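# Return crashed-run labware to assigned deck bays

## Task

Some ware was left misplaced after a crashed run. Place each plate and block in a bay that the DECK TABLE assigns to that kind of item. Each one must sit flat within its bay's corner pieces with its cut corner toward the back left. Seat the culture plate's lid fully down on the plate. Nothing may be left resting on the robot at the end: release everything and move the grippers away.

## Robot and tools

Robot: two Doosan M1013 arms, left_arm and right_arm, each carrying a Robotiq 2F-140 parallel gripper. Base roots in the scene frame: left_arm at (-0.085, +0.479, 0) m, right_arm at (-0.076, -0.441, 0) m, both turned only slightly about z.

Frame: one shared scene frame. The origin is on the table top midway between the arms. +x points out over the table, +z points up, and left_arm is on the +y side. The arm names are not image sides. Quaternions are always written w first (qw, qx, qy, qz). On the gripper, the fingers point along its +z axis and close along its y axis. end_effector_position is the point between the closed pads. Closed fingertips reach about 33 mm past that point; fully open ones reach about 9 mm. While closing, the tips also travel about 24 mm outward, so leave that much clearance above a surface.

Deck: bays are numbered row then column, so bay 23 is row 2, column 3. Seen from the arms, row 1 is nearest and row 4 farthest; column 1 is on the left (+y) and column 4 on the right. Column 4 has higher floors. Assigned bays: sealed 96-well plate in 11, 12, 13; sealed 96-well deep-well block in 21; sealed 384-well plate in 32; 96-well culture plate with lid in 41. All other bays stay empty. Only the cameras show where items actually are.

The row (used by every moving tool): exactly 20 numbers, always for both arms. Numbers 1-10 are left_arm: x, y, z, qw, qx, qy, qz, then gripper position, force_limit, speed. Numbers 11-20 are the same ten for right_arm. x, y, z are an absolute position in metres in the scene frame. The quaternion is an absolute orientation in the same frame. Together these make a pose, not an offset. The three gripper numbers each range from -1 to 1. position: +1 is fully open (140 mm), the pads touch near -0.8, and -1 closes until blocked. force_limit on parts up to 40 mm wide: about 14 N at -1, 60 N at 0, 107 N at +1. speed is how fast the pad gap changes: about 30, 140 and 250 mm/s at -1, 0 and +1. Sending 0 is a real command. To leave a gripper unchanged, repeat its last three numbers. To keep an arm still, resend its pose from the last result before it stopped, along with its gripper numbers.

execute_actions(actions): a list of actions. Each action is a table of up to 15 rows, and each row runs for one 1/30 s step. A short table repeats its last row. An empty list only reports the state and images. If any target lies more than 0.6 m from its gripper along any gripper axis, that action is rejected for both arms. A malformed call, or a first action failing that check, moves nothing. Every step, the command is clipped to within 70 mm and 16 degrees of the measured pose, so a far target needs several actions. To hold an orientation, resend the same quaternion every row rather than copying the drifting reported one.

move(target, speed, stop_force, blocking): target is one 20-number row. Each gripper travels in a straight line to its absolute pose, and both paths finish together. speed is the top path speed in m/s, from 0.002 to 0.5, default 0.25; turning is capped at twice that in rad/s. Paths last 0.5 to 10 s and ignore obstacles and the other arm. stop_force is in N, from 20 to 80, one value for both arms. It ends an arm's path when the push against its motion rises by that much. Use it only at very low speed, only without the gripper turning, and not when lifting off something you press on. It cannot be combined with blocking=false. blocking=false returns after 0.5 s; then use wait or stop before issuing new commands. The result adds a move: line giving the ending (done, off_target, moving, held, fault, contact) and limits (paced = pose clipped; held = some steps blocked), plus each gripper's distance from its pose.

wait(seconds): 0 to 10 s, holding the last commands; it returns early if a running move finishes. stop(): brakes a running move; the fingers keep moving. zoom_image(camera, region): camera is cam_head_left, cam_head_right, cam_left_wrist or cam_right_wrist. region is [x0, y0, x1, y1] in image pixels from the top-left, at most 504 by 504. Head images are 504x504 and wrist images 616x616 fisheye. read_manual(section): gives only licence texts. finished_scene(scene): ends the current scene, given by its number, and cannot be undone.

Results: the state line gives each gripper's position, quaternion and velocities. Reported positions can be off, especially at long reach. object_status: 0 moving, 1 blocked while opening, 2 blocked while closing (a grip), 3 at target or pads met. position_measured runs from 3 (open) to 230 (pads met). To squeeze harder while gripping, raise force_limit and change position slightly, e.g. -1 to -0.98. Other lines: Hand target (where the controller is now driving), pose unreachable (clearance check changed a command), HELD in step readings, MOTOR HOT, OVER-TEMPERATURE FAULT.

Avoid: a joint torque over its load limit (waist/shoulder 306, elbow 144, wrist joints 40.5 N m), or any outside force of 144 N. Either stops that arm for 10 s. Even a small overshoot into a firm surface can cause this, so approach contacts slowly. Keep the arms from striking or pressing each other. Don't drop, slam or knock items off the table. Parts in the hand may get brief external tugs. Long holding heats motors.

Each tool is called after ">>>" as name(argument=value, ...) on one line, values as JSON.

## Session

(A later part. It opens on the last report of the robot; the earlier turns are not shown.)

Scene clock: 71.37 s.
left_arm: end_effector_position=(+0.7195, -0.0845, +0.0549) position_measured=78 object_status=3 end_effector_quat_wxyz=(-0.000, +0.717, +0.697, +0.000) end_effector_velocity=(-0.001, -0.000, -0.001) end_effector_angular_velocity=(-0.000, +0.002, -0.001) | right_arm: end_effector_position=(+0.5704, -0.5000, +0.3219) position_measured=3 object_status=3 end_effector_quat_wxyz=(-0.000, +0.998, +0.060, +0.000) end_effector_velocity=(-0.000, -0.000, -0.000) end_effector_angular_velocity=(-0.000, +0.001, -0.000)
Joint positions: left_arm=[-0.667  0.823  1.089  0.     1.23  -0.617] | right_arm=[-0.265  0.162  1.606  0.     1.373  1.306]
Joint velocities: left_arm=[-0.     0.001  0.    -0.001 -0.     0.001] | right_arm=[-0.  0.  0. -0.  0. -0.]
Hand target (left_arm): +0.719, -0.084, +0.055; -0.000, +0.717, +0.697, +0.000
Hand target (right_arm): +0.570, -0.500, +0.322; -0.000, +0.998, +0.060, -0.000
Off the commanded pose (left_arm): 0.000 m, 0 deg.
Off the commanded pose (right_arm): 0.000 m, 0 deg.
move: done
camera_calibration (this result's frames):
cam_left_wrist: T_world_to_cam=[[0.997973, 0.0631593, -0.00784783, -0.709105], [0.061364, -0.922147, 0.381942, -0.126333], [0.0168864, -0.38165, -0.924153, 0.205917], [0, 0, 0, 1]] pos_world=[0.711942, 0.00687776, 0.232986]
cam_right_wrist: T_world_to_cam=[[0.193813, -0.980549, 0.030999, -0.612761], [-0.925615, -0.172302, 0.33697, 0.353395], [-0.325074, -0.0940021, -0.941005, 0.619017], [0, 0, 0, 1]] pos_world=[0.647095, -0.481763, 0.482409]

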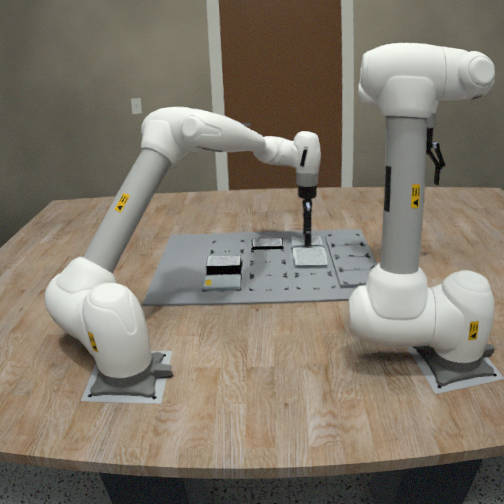

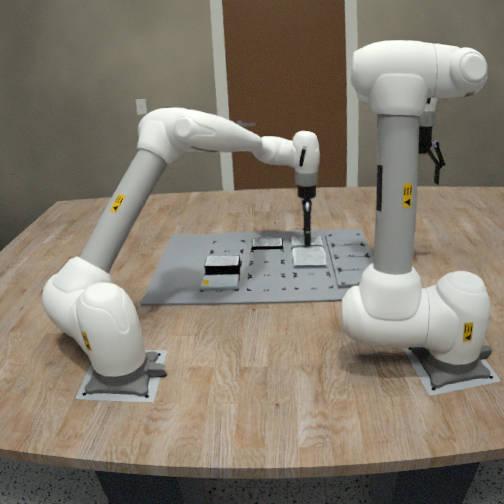

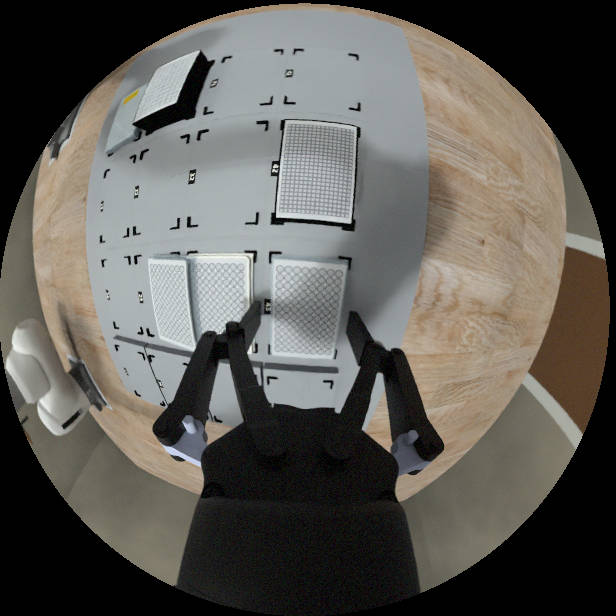

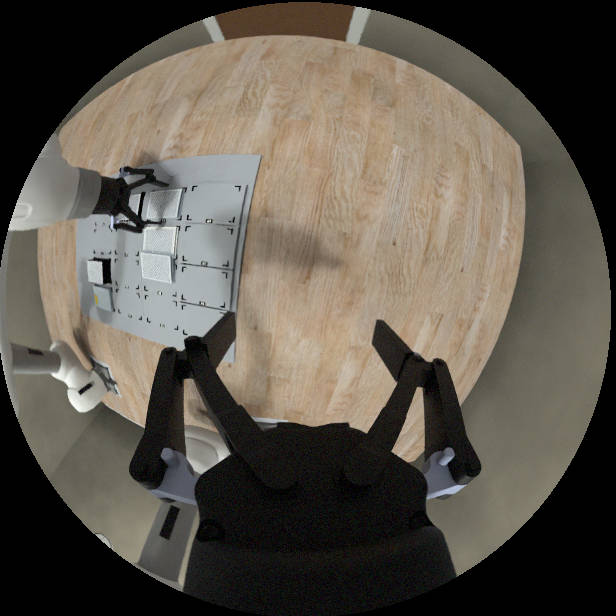

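>>> move(target=[0.7225,-0.0845,0.044,0,0.7175,0.6966,0,0.4,-0.4,0,0.5704,-0.5,0.3219,0,0.998,0.06,0,1,0,0], speed=0.01, stop_force=20)

>>> zoom_image(camera="cam_left_wrist", region=[200,230,410,400])

Scene clock: 73.13 s.
left_arm: end_effector_position=(+0.7225, -0.0845, +0.0440) position_measured=78 object_status=3 end_effector_quat_wxyz=(-0.000, +0.717, +0.697, +0.000) end_effector_velocity=(+0.001, -0.000, +0.001) end_effector_angular_velocity=(-0.000, -0.002, +0.001) | right_arm: end_effector_position=(+0.5704, -0.5000, +0.3219) position_measured=3 object_status=3 end_effector_quat_wxyz=(-0.000, +0.998, +0.060, +0.000) end_effector_velocity=(+0.000, -0.000, +0.000) end_effector_angular_velocity=(-0.000, -0.000, -0.000)
Joint positions: left_arm=[-0.665  0.834  1.089  0.     1.219 -0.615] | right_arm=[-0.265  0.162  1.606  0.     1.373  1.306]
Joint velocities: left_arm=[ 0.     0.    -0.002  0.001  0.    -0.001] | right_arm=[-0. -0.  0. -0. -0.  0.]
Hand target (left_arm): +0.722, -0.084, +0.044; +0.000, +0.717, +0.697, +0.000
Hand target (right_arm): +0.570, -0.500, +0.322; -0.000, +0.998, +0.060, +0.000
Off the commanded pose (left_arm): 0.000 m, 0 deg.
Off the commanded pose (right_arm): 0.000 m, 0 deg.
move: done
camera_calibration (this result's frames):
cam_left_wrist: T_world_to_cam=[[0.997975, 0.0631297, -0.00781245, -0.712198], [0.0613226, -0.922138, 0.381971, -0.122319], [0.0169096, -0.381676, -0.924141, 0.195713], [0, 0, 0, 1]] pos_world=[0.714947, 0.00686506, 0.222025]
cam_right_wrist: T_world_to_cam=[[0.193813, -0.980549, 0.030999, -0.612761], [-0.925615, -0.172302, 0.33697, 0.353395], [-0.325074, -0.0940021, -0.941005, 0.619017], [0, 0, 0, 1]] pos_world=[0.647095, -0.481762, 0.48241]

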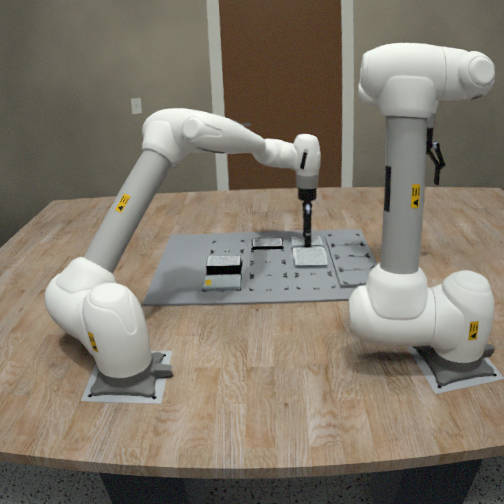

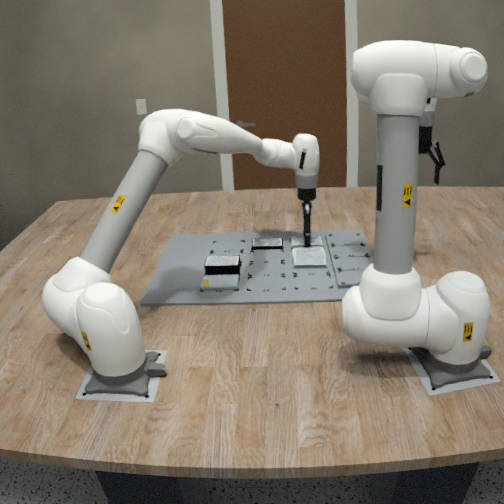

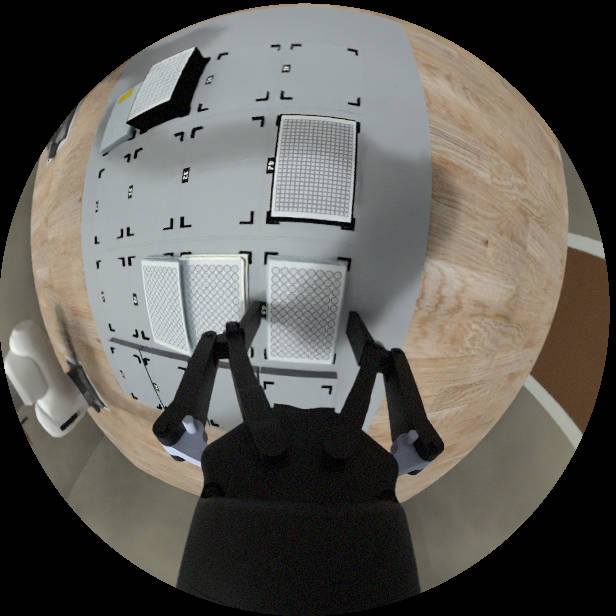

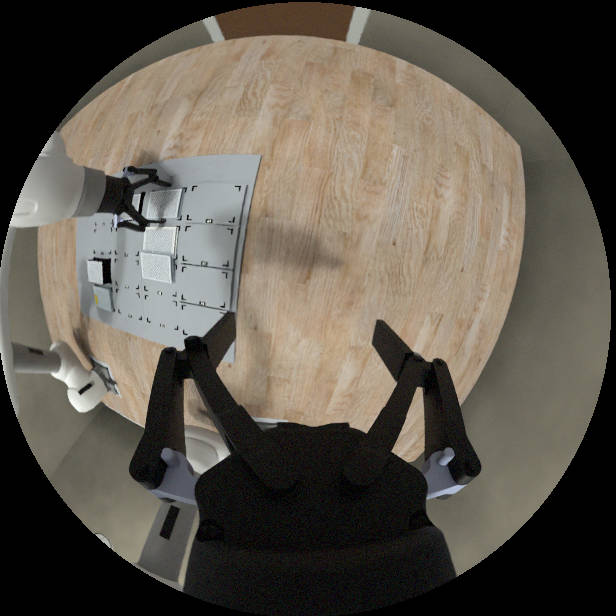

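Region (200, 230, 410, 400) of cam_left_wrist's 616x616 image, scaled by 2.400, with more detail than that image has; it fills the top 408 rows of this view, and the rest is white.

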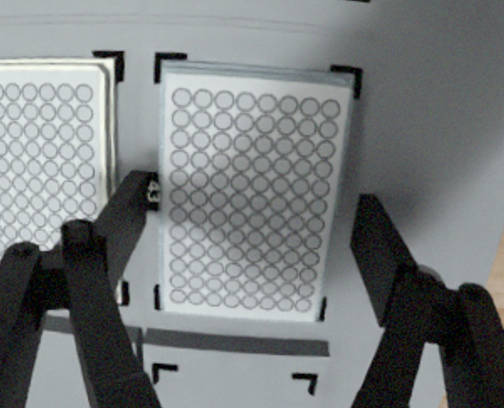

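>>> move(target=[0.7225,-0.0845,0.075,0,0.7175,0.6966,0,0.4,-0.4,0,0.5704,-0.5,0.3219,0,0.998,0.06,0,1,0,0], speed=0.06)

>>> move(target=[0.55,-0.0845,0.09,0,0.7175,0.6966,0,0.4,-0.4,0,0.5704,-0.5,0.3219,0,0.998,0.06,0,1,0,0], speed=0.15)

>>> zoom_image(camera="cam_left_wrist", region=[200,215,430,400])

>>> zoom_image(camera="cam_right_wrist", region=[80,170,250,320])

Scene clock: 74.37 s.
left_arm: end_effector_position=(+0.7225, -0.0845, +0.0751) position_measured=78 object_status=3 end_effector_quat_wxyz=(+0.000, +0.717, +0.697, +0.000) end_effector_velocity=(+0.000, +0.001, -0.000) end_effector_angular_velocity=(+0.000, +0.001, +0.001) | right_arm: end_effector_position=(+0.5704, -0.5000, +0.3219) position_measured=3 object_status=3 end_effector_quat_wxyz=(-0.000, +0.998, +0.060, +0.000) end_effector_velocity=(+0.000, -0.000, +0.000) end_effector_angular_velocity=(-0.000, -0.001, +0.000)
Joint positions: left_arm=[-0.665  0.815  1.065  0.     1.261 -0.615] | right_arm=[-0.265  0.162  1.606  0.     1.373  1.306]
Joint velocities: left_arm=[ 0.001  0.     0.    -0.001  0.001 -0.   ] | right_arm=[-0.    -0.     0.     0.    -0.001 -0.   ]
Hand target (left_arm): +0.723, -0.085, +0.075; +0.000, +0.717, +0.697, -0.000
Hand target (right_arm): +0.570, -0.500, +0.322; -0.000, +0.998, +0.060, +0.000
Off the commanded pose (left_arm): 0.000 m, 0 deg.
Off the commanded pose (right_arm): 0.000 m, 0 deg.
move: done
camera_calibration (this result's frames):
cam_left_wrist: T_world_to_cam=[[0.997979, 0.063082, -0.00768473, -0.712024], [0.0612279, -0.922102, 0.382072, -0.134193], [0.0170158, -0.38177, -0.924101, 0.224404], [0, 0, 0, 1]] pos_world=[0.714982, 0.00684673, 0.253172]
cam_right_wrist: T_world_to_cam=[[0.193812, -0.980549, 0.030999, -0.612761], [-0.925615, -0.172302, 0.33697, 0.353395], [-0.325074, -0.094002, -0.941005, 0.619017], [0, 0, 0, 1]] pos_world=[0.647095, -0.481763, 0.48241]

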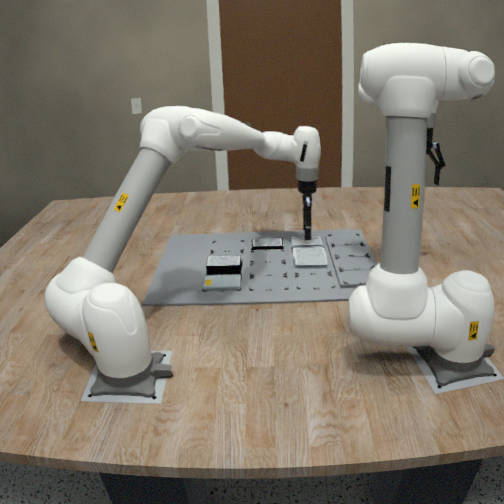

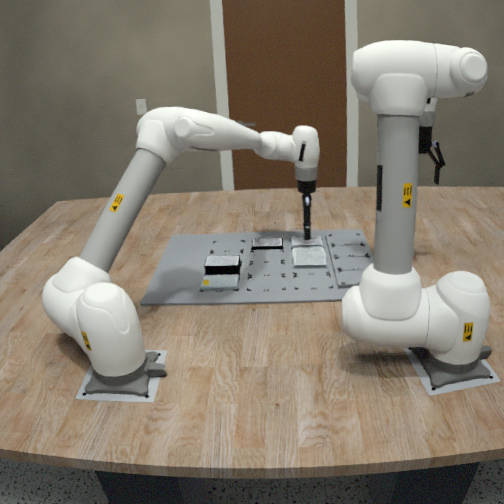

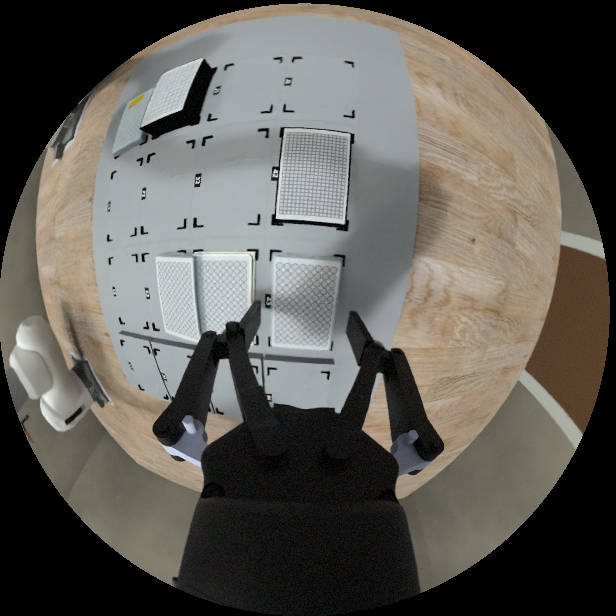

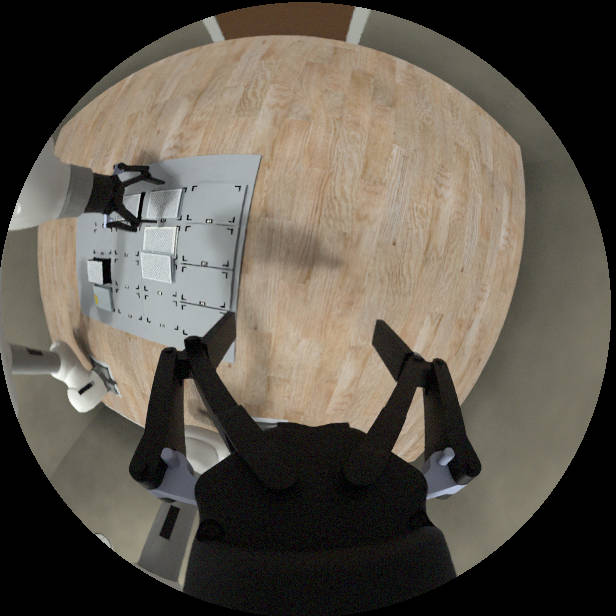

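Scene clock: 75.83 s.
left_arm: end_effector_position=(+0.5500, -0.0844, +0.0902) position_measured=78 object_status=3 end_effector_quat_wxyz=(-0.000, +0.717, +0.697, -0.000) end_effector_velocity=(-0.000, +0.000, -0.000) end_effector_angular_velocity=(+0.000, +0.000, +0.000) | right_arm: end_effector_position=(+0.5704, -0.5000, +0.3219) position_measured=3 object_status=3 end_effector_quat_wxyz=(-0.000, +0.998, +0.060, +0.000) end_effector_velocity=(+0.000, +0.000, -0.000) end_effector_angular_velocity=(-0.000, -0.000, +0.001)
Joint positions: left_arm=[-0.787  0.591  1.433 -0.     1.118 -0.737] | right_arm=[-0.265  0.162  1.606  0.     1.373  1.306]
Joint velocities: left_arm=[ 0.    -0.     0.001 -0.    -0.001 -0.   ] | right_arm=[ 0.001  0.    -0.    -0.    -0.     0.   ]
Hand target (left_arm): +0.550, -0.084, +0.090; -0.000, +0.717, +0.697, +0.000
Hand target (right_arm): +0.570, -0.500, +0.322; -0.000, +0.998, +0.060, +0.000
Off the commanded pose (left_arm): 0.000 m, 0 deg.
Off the commanded pose (right_arm): 0.000 m, 0 deg.
move: done
camera_calibration (this result's frames):
cam_left_wrist: T_world_to_cam=[[0.997964, 0.063283, -0.00789831, -0.539657], [0.0614964, -0.922112, 0.382006, -0.129467], [0.0168913, -0.381714, -0.924126, 0.241375], [0, 0, 0, 1]] pos_world=[0.542443, 0.0069045, 0.268256]
cam_right_wrist: T_world_to_cam=[[0.193812, -0.980549, 0.030999, -0.612761], [-0.925615, -0.172301, 0.33697, 0.353395], [-0.325074, -0.094002, -0.941005, 0.619017], [0, 0, 0, 1]] pos_world=[0.647095, -0.481763, 0.48241]

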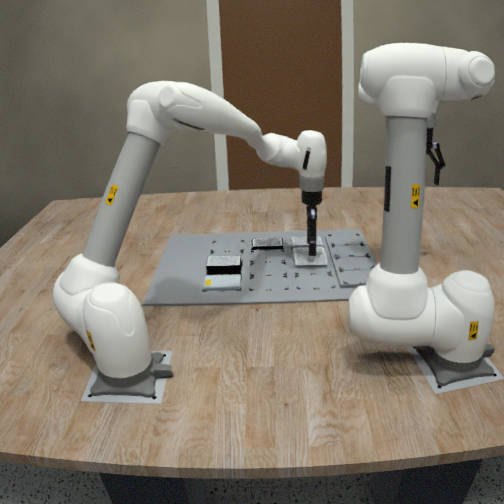

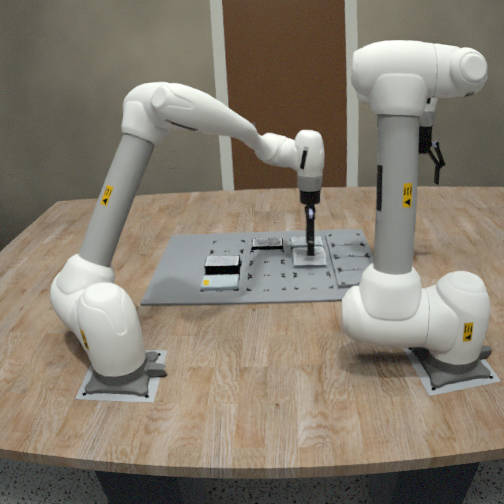

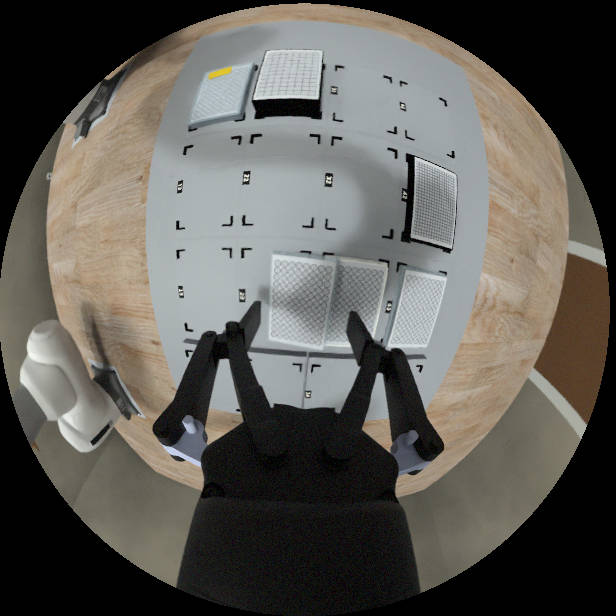

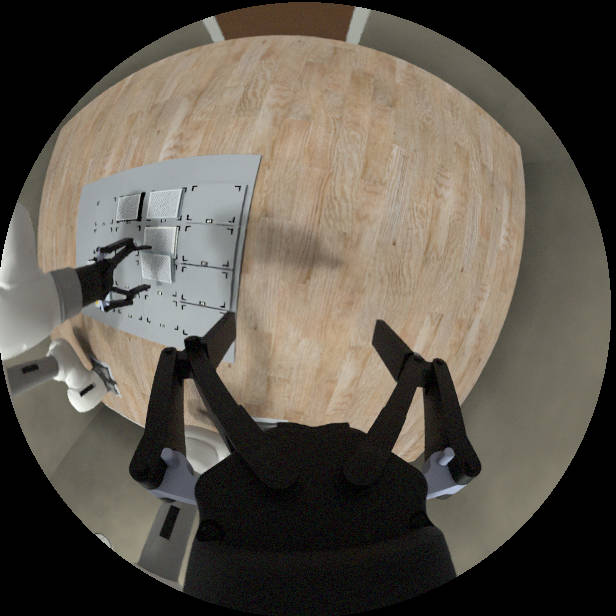

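Region (200, 215, 430, 400) of cam_left_wrist's 616x616 image, scaled by 2.191, with more detail than that image has; it fills the top 405 rows of this view, and the rest is white.

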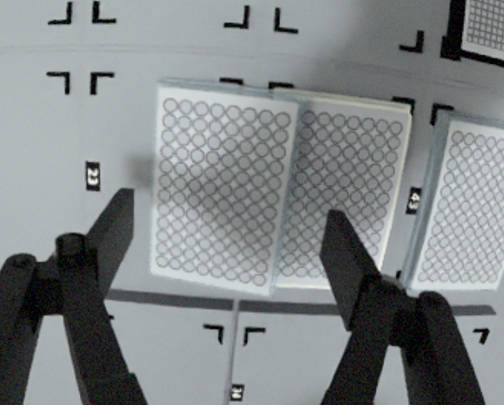

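Region (80, 170, 250, 320) of cam_right_wrist's 616x616 image, scaled by 2.965, with more detail than that image has; it fills the top 445 rows of this view, and the rest is white.

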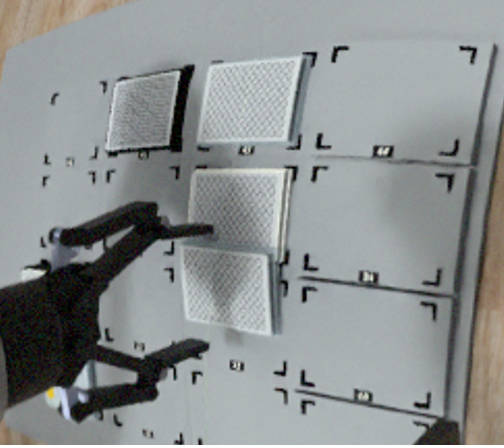

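>>> move(target=[0.5345,-0.083,0.075,-0.0017,0.9939,-0.0149,0.1106,1,-0.2,0,0.5704,-0.5,0.3219,0,0.998,0.06,0,1,0,0], speed=0.25)

>>> move(target=[0.5389,-0.083,0.0555,-0.0017,0.9939,-0.0149,0.1106,1,-0.2,0,0.5704,-0.5,0.3219,0,0.998,0.06,0,1,0,0], speed=0.03)

>>> zoom_image(camera="cam_left_wrist", region=[200,215,410,400])

Scene clock: 80.13 s.
left_arm: end_effector_position=(+0.5344, -0.0830, +0.0750) position_measured=3 object_status=3 end_effector_quat_wxyz=(-0.002, +0.994, -0.015, +0.111) end_effector_velocity=(+0.000, -0.000, +0.000) end_effector_angular_velocity=(-0.002, +0.001, +0.002) | right_arm: end_effector_position=(+0.5704, -0.5000, +0.3219) position_measured=3 object_status=3 end_effector_quat_wxyz=(-0.000, +0.998, +0.060, +0.000) end_effector_velocity=(-0.000, -0.001, -0.000) end_effector_angular_velocity=(-0.000, +0.001, -0.001)
Joint positions: left_arm=[-0.865  0.516  1.604  0.214  0.883  0.632] | right_arm=[-0.265  0.162  1.606  0.     1.373  1.306]
Joint velocities: left_arm=[ 0.001 -0.     0.    -0.002 -0.001 -0.   ] | right_arm=[-0.001  0.     0.    -0.     0.     0.   ]
Hand target (left_arm): +0.534, -0.083, +0.075; -0.002, +0.994, -0.015, +0.111
Hand target (right_arm): +0.570, -0.500, +0.322; -0.000, +0.998, +0.060, -0.000
Off the commanded pose (left_arm): 0.000 m, 0 deg.
Off the commanded pose (right_arm): 0.000 m, 0 deg.
move: done
camera_calibration (this result's frames):
cam_left_wrist: T_world_to_cam=[[0.0626605, -0.998016, 0.0061868, -0.113686], [-0.983593, -0.0607019, 0.169881, 0.524535], [-0.169169, -0.0167301, -0.985445, 0.362503], [0, 0, 0, 1]] pos_world=[0.584377, -0.0755553, 0.268821]
cam_right_wrist: T_world_to_cam=[[0.193812, -0.980549, 0.030999, -0.612761], [-0.925615, -0.172301, 0.33697, 0.353395], [-0.325074, -0.094002, -0.941005, 0.619017], [0, 0, 0, 1]] pos_world=[0.647095, -0.481763, 0.48241]

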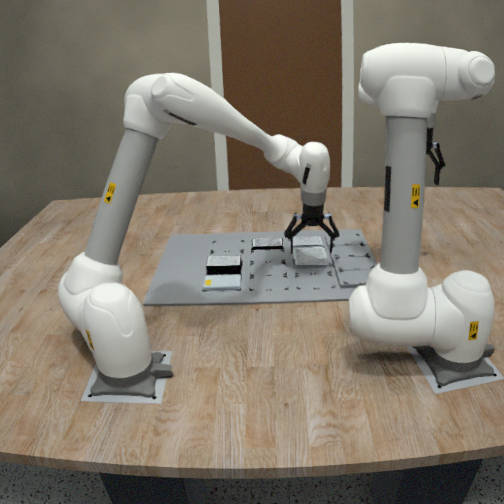

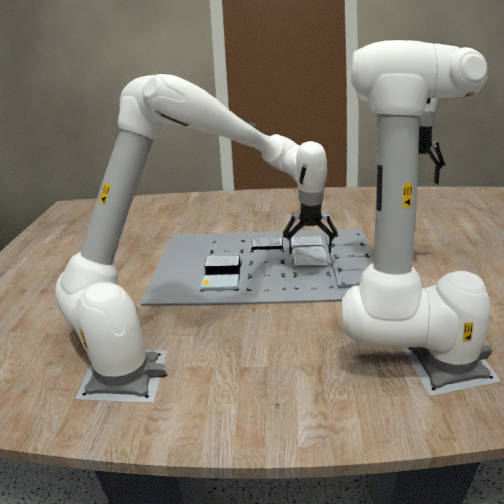

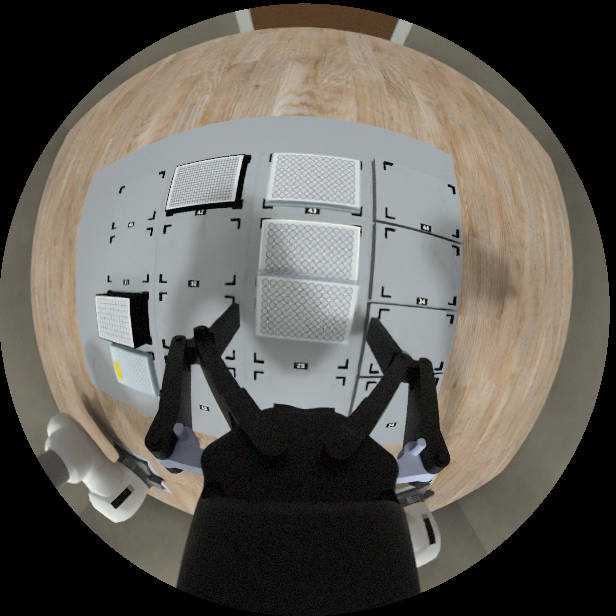

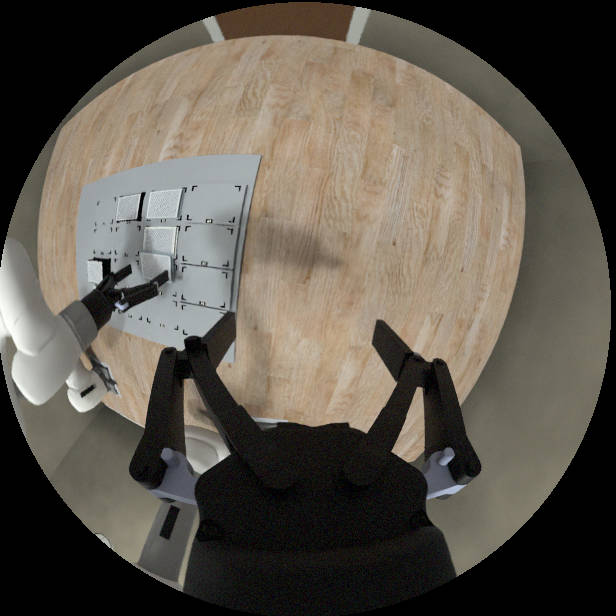

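Scene clock: 81.03 s.
left_arm: end_effector_position=(+0.5389, -0.0830, +0.0554) position_measured=3 object_status=3 end_effector_quat_wxyz=(-0.002, +0.994, -0.015, +0.111) end_effector_velocity=(-0.000, +0.000, -0.001) end_effector_angular_velocity=(+0.002, +0.000, -0.001) | right_arm: end_effector_position=(+0.5704, -0.5000, +0.3219) position_measured=3 object_status=3 end_effector_quat_wxyz=(-0.000, +0.998, +0.060, +0.000) end_effector_velocity=(+0.000, -0.001, -0.000) end_effector_angular_velocity=(-0.000, -0.001, -0.001)
Joint positions: left_arm=[-0.86   0.538  1.611  0.219  0.856  0.629] | right_arm=[-0.265  0.162  1.606  0.     1.373  1.306]
Joint velocities: left_arm=[-0.     0.001  0.     0.001  0.     0.001] | right_arm=[-0.001  0.     0.    -0.    -0.001  0.   ]
Hand target (left_arm): +0.539, -0.083, +0.055; -0.002, +0.994, -0.015, +0.111
Hand target (right_arm): +0.570, -0.500, +0.322; -0.000, +0.998, +0.060, +0.000
Off the commanded pose (left_arm): 0.000 m, 0 deg.
Off the commanded pose (right_arm): 0.000 m, 0 deg.
move: done
camera_calibration (this result's frames):
cam_left_wrist: T_world_to_cam=[[0.0629072, -0.998001, 0.00602536, -0.11388], [-0.98356, -0.0609707, 0.169977, 0.532211], [-0.16927, -0.0166191, -0.98543, 0.344016], [0, 0, 0, 1]] pos_world=[0.588857, -0.0754855, 0.249225]
cam_right_wrist: T_world_to_cam=[[0.193813, -0.980549, 0.0309989, -0.612761], [-0.925615, -0.172302, 0.33697, 0.353395], [-0.325074, -0.0940021, -0.941005, 0.619017], [0, 0, 0, 1]] pos_world=[0.647095, -0.481763, 0.482409]

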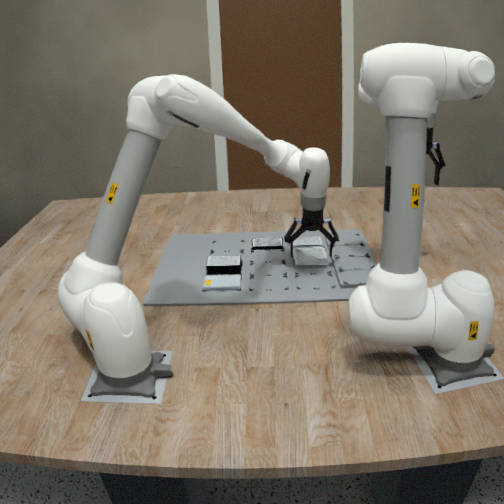

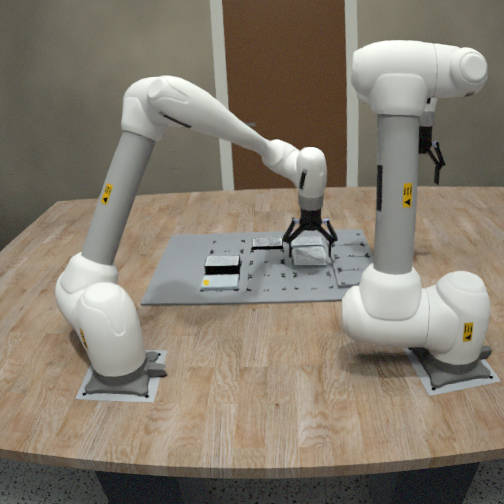

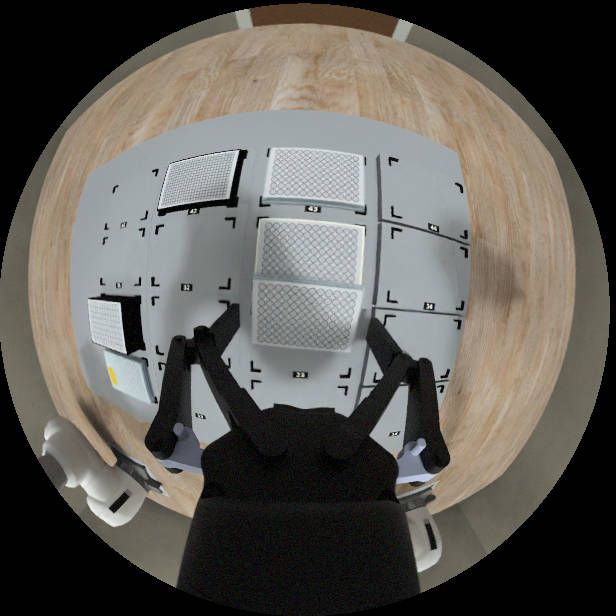

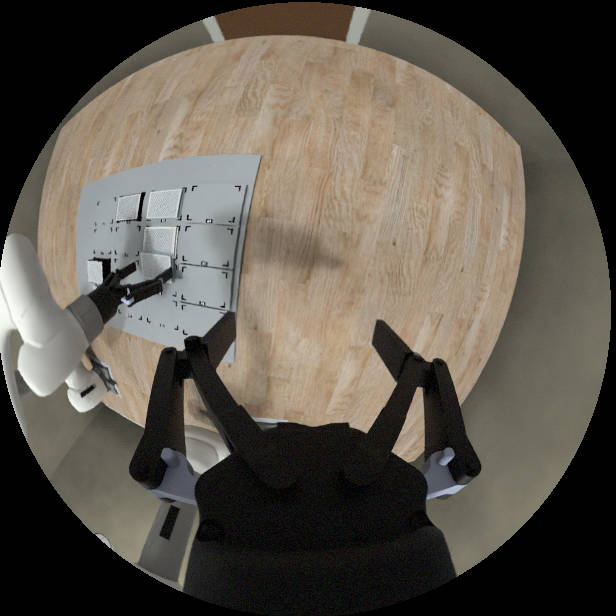

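Region (200, 215, 410, 400) of cam_left_wrist's 616x616 image, scaled by 2.400, with more detail than that image has; it fills the top 444 rows of this view, and the rest is white.

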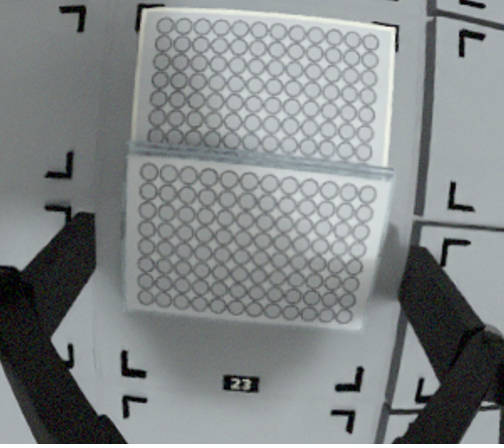

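>>> move(target=[0.5433,-0.085,0.036,-0.0017,0.9939,-0.0149,0.1106,1,-0.2,0,0.5704,-0.5,0.3219,0,0.998,0.06,0,1,0,0], speed=0.012, stop_force=20)

>>> zoom_image(camera="cam_left_wrist", region=[220,250,400,380])

Scene clock: 83.23 s.
left_arm: end_effector_position=(+0.5433, -0.0850, +0.0360) position_measured=3 object_status=3 end_effector_quat_wxyz=(-0.002, +0.994, -0.015, +0.111) end_effector_velocity=(-0.000, -0.000, -0.000) end_effector_angular_velocity=(+0.001, -0.000, -0.001) | right_arm: end_effector_position=(+0.5704, -0.5000, +0.3219) position_measured=3 object_status=3 end_effector_quat_wxyz=(-0.000, +0.998, +0.060, +0.000) end_effector_velocity=(+0.000, -0.000, +0.000) end_effector_angular_velocity=(-0.000, -0.000, -0.001)
Joint positions: left_arm=[-0.858  0.561  1.613  0.223  0.831  0.624] | right_arm=[-0.265  0.162  1.606  0.     1.373  1.306]
Joint velocities: left_arm=[-0.001  0.     0.     0.001  0.     0.   ] | right_arm=[-0.    -0.    -0.    -0.    -0.     0.001]
Hand target (left_arm): +0.543, -0.085, +0.036; -0.002, +0.994, -0.015, +0.111
Hand target (right_arm): +0.570, -0.500, +0.322; -0.000, +0.998, +0.060, -0.000
Off the commanded pose (left_arm): 0.000 m, 0 deg.
Off the commanded pose (right_arm): 0.000 m, 0 deg.
move: done
camera_calibration (this result's frames):
cam_left_wrist: T_world_to_cam=[[0.0629089, -0.998001, 0.00605531, -0.116049], [-0.983563, -0.0609676, 0.169962, 0.539735], [-0.169253, -0.0166479, -0.985432, 0.325518], [0, 0, 0, 1]] pos_world=[0.593258, -0.0774914, 0.229745]
cam_right_wrist: T_world_to_cam=[[0.193812, -0.980549, 0.0309987, -0.612761], [-0.925615, -0.172301, 0.33697, 0.353395], [-0.325075, -0.0940019, -0.941005, 0.619017], [0, 0, 0, 1]] pos_world=[0.647095, -0.481762, 0.48241]

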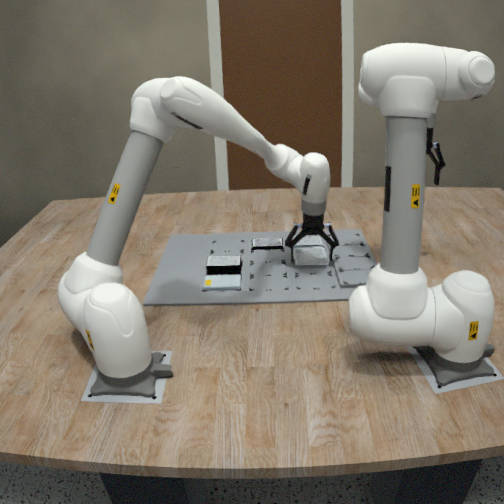

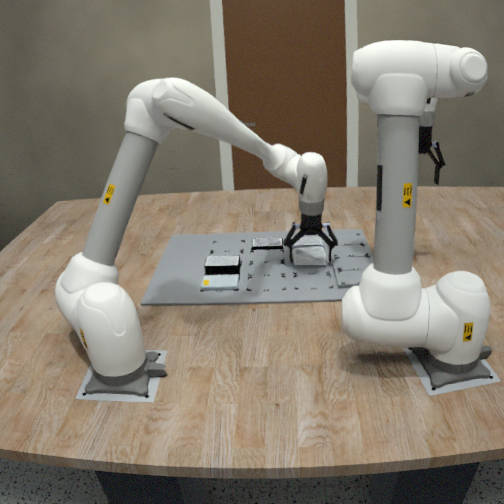

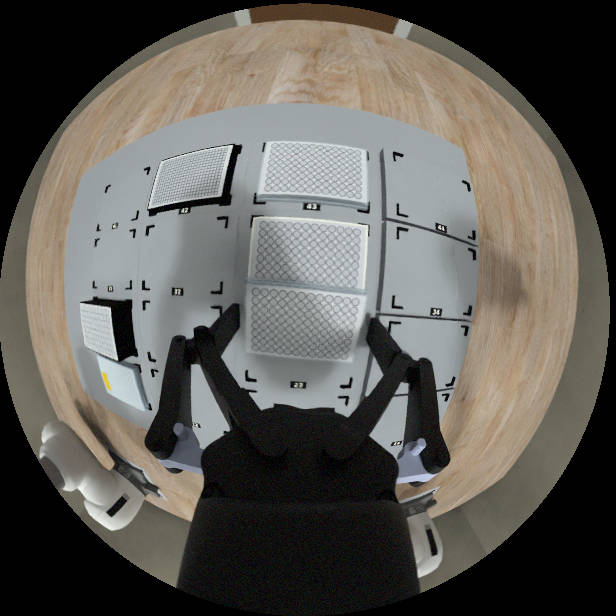

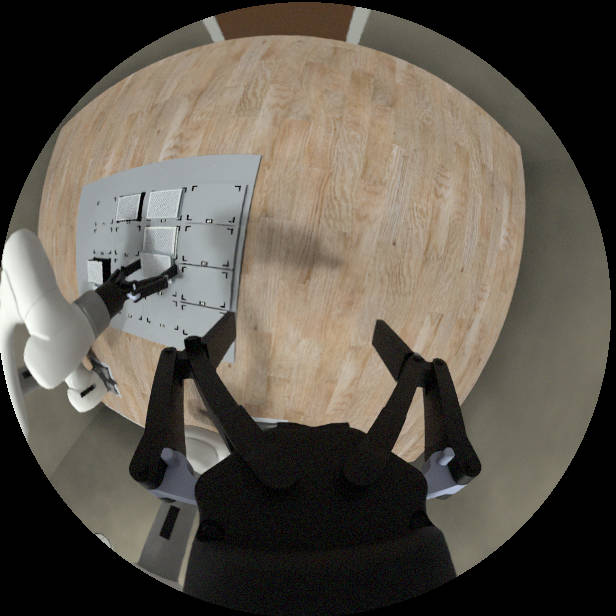

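Region (220, 250, 400, 380) of cam_left_wrist's 616x616 image, scaled by 2.800, with more detail than that image has.

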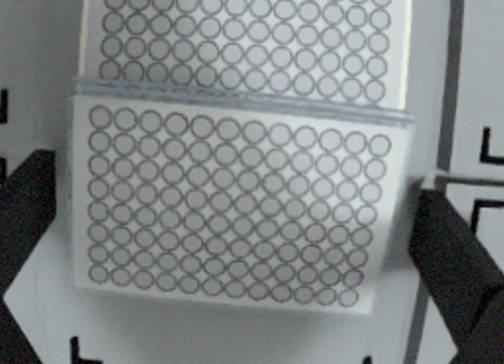

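>>> move(target=[0.5398,-0.085,0.0332,-0.0017,0.9939,-0.0149,0.1106,1,-0.2,0,0.5704,-0.5,0.3219,0,0.998,0.06,0,1,0,0], speed=0.008, stop_force=20)

>>> move(target=[0.5398,-0.085,0.0332,-0.0017,0.9939,-0.0149,0.1106,0.7,-0.2,-1,0.5704,-0.5,0.3219,0,0.998,0.06,0,1,0,0], speed=0.008)

>>> zoom_image(camera="cam_left_wrist", region=[220,250,400,380])

Scene clock: 85.30 s.
left_arm: end_effector_position=(+0.5398, -0.0850, +0.0332) position_measured=3 object_status=3 end_effector_quat_wxyz=(-0.002, +0.994, -0.015, +0.111) end_effector_velocity=(-0.000, -0.000, -0.001) end_effector_angular_velocity=(+0.001, +0.001, +0.000) | right_arm: end_effector_position=(+0.5704, -0.5000, +0.3219) position_measured=3 object_status=3 end_effector_quat_wxyz=(-0.000, +0.998, +0.060, +0.000) end_effector_velocity=(-0.000, -0.000, -0.000) end_effector_angular_velocity=(+0.000, +0.001, +0.000)
Joint positions: left_arm=[-0.861  0.56   1.62   0.225  0.825  0.618] | right_arm=[-0.265  0.162  1.606  0.     1.373  1.306]
Joint velocities: left_arm=[-0.     0.002 -0.     0.     0.    -0.   ] | right_arm=[-0.     0.     0.    -0.     0.001 -0.001]
Hand target (left_arm): +0.540, -0.085, +0.033; -0.002, +0.994, -0.015, +0.111
Hand target (right_arm): +0.570, -0.500, +0.322; -0.000, +0.998, +0.060, -0.000
Off the commanded pose (left_arm): 0.000 m, 0 deg.
Off the commanded pose (right_arm): 0.000 m, 0 deg.
move: done
camera_calibration (this result's frames):
cam_left_wrist: T_world_to_cam=[[0.0629084, -0.998001, 0.00609012, -0.115832], [-0.983566, -0.0609615, 0.169946, 0.536792], [-0.169235, -0.0166811, -0.985435, 0.322198], [0, 0, 0, 1]] pos_world=[0.589784, -0.0775021, 0.226985]
cam_right_wrist: T_world_to_cam=[[0.193812, -0.980549, 0.0309987, -0.612761], [-0.925615, -0.172301, 0.33697, 0.353395], [-0.325075, -0.0940018, -0.941005, 0.619017], [0, 0, 0, 1]] pos_world=[0.647095, -0.481763, 0.482409]

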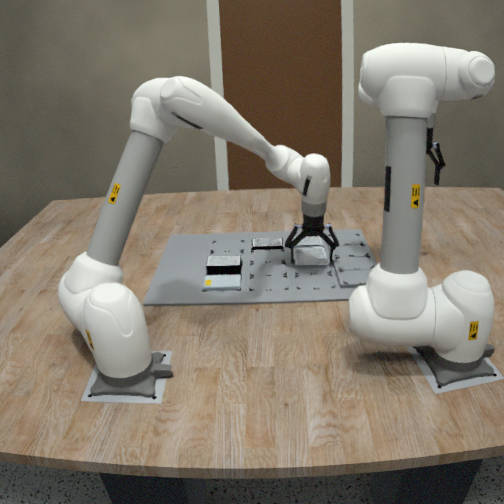

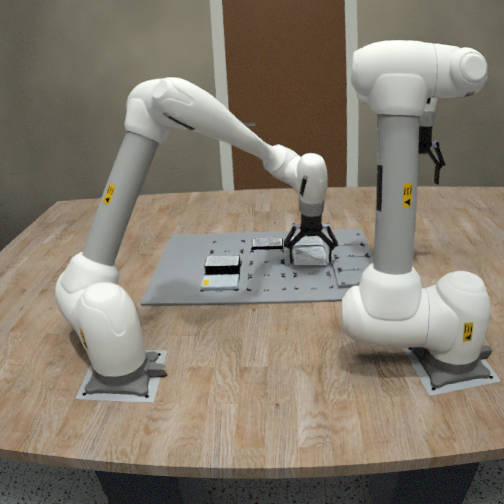

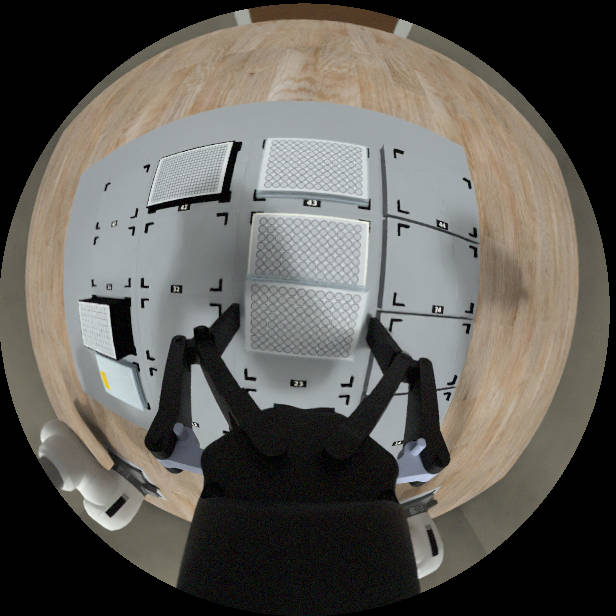

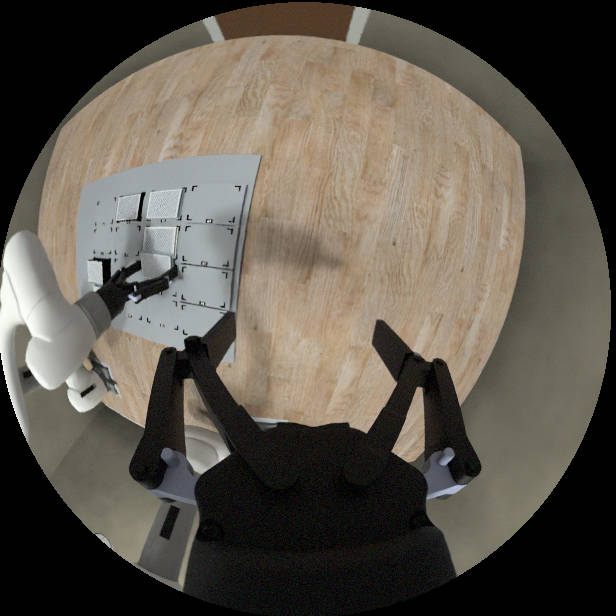

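Scene clock: 86.13 s.
left_arm: end_effector_position=(+0.5398, -0.0850, +0.0335) position_measured=33 object_status=0 end_effector_quat_wxyz=(-0.002, +0.994, -0.015, +0.111) end_effector_velocity=(-0.001, +0.001, +0.000) end_effector_angular_velocity=(+0.001, +0.000, +0.001) | right_arm: end_effector_position=(+0.5704, -0.5000, +0.3219) position_measured=3 object_status=3 end_effector_quat_wxyz=(-0.000, +0.998, +0.060, +0.000) end_effector_velocity=(+0.000, +0.001, -0.000) end_effector_angular_velocity=(-0.000, -0.001, +0.002)
Joint positions: left_arm=[-0.861  0.56   1.62   0.225  0.825  0.618] | right_arm=[-0.265  0.162  1.606  0.     1.373  1.306]
Joint velocities: left_arm=[-0.    -0.001  0.001  0.     0.    -0.001] | right_arm=[ 0.002  0.    -0.    -0.    -0.001 -0.   ]
Hand target (left_arm): +0.540, -0.085, +0.033; -0.002, +0.994, -0.015, +0.111
Hand target (right_arm): +0.570, -0.500, +0.322; -0.000, +0.998, +0.060, -0.000
Off the commanded pose (left_arm): 0.000 m, 0 deg.
Off the commanded pose (right_arm): 0.000 m, 0 deg.
move: done
camera_calibration (this result's frames):
cam_left_wrist: T_world_to_cam=[[0.0628567, -0.998002, 0.00634176, -0.115867], [-0.983608, -0.0608715, 0.169732, 0.536786], [-0.169007, -0.0169066, -0.98547, 0.32233], [0, 0, 0, 1]] pos_world=[0.589746, -0.0775108, 0.227272]
cam_right_wrist: T_world_to_cam=[[0.193813, -0.980549, 0.0309987, -0.612761], [-0.925615, -0.172302, 0.33697, 0.353395], [-0.325075, -0.094002, -0.941005, 0.619017], [0, 0, 0, 1]] pos_world=[0.647095, -0.481762, 0.482409]

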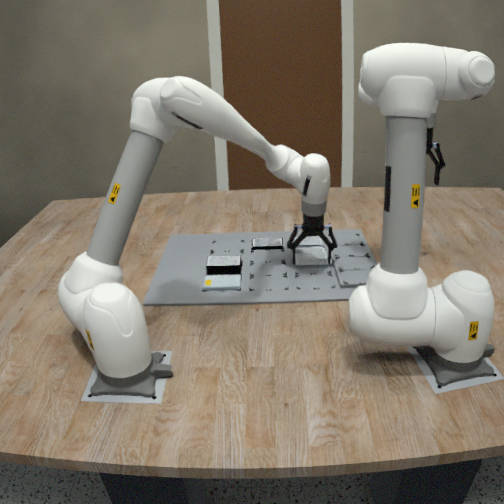

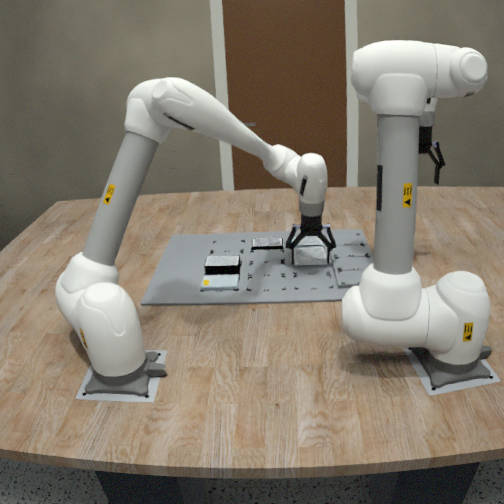

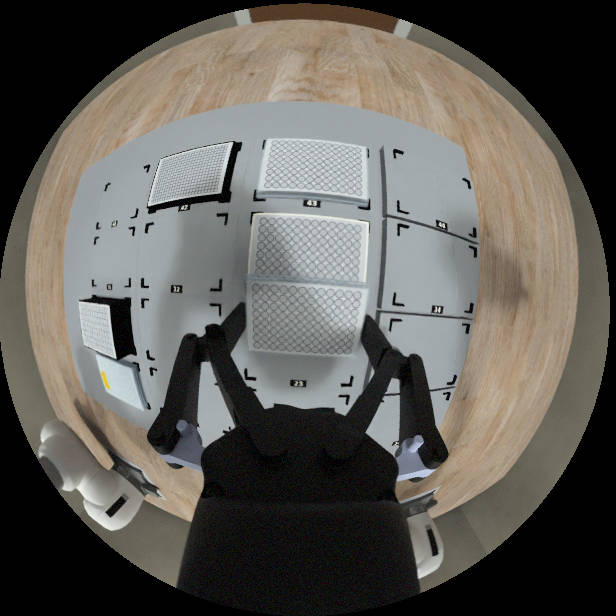

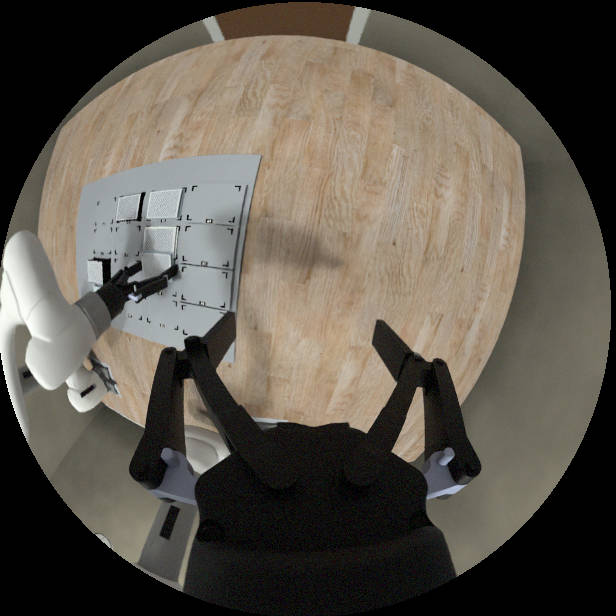

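Region (220, 250, 400, 380) of cam_left_wrist's 616x616 image, scaled by 2.800, with more detail than that image has.

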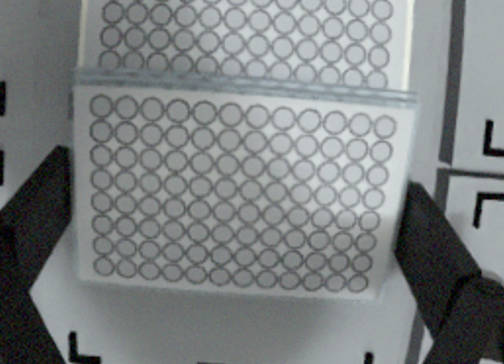

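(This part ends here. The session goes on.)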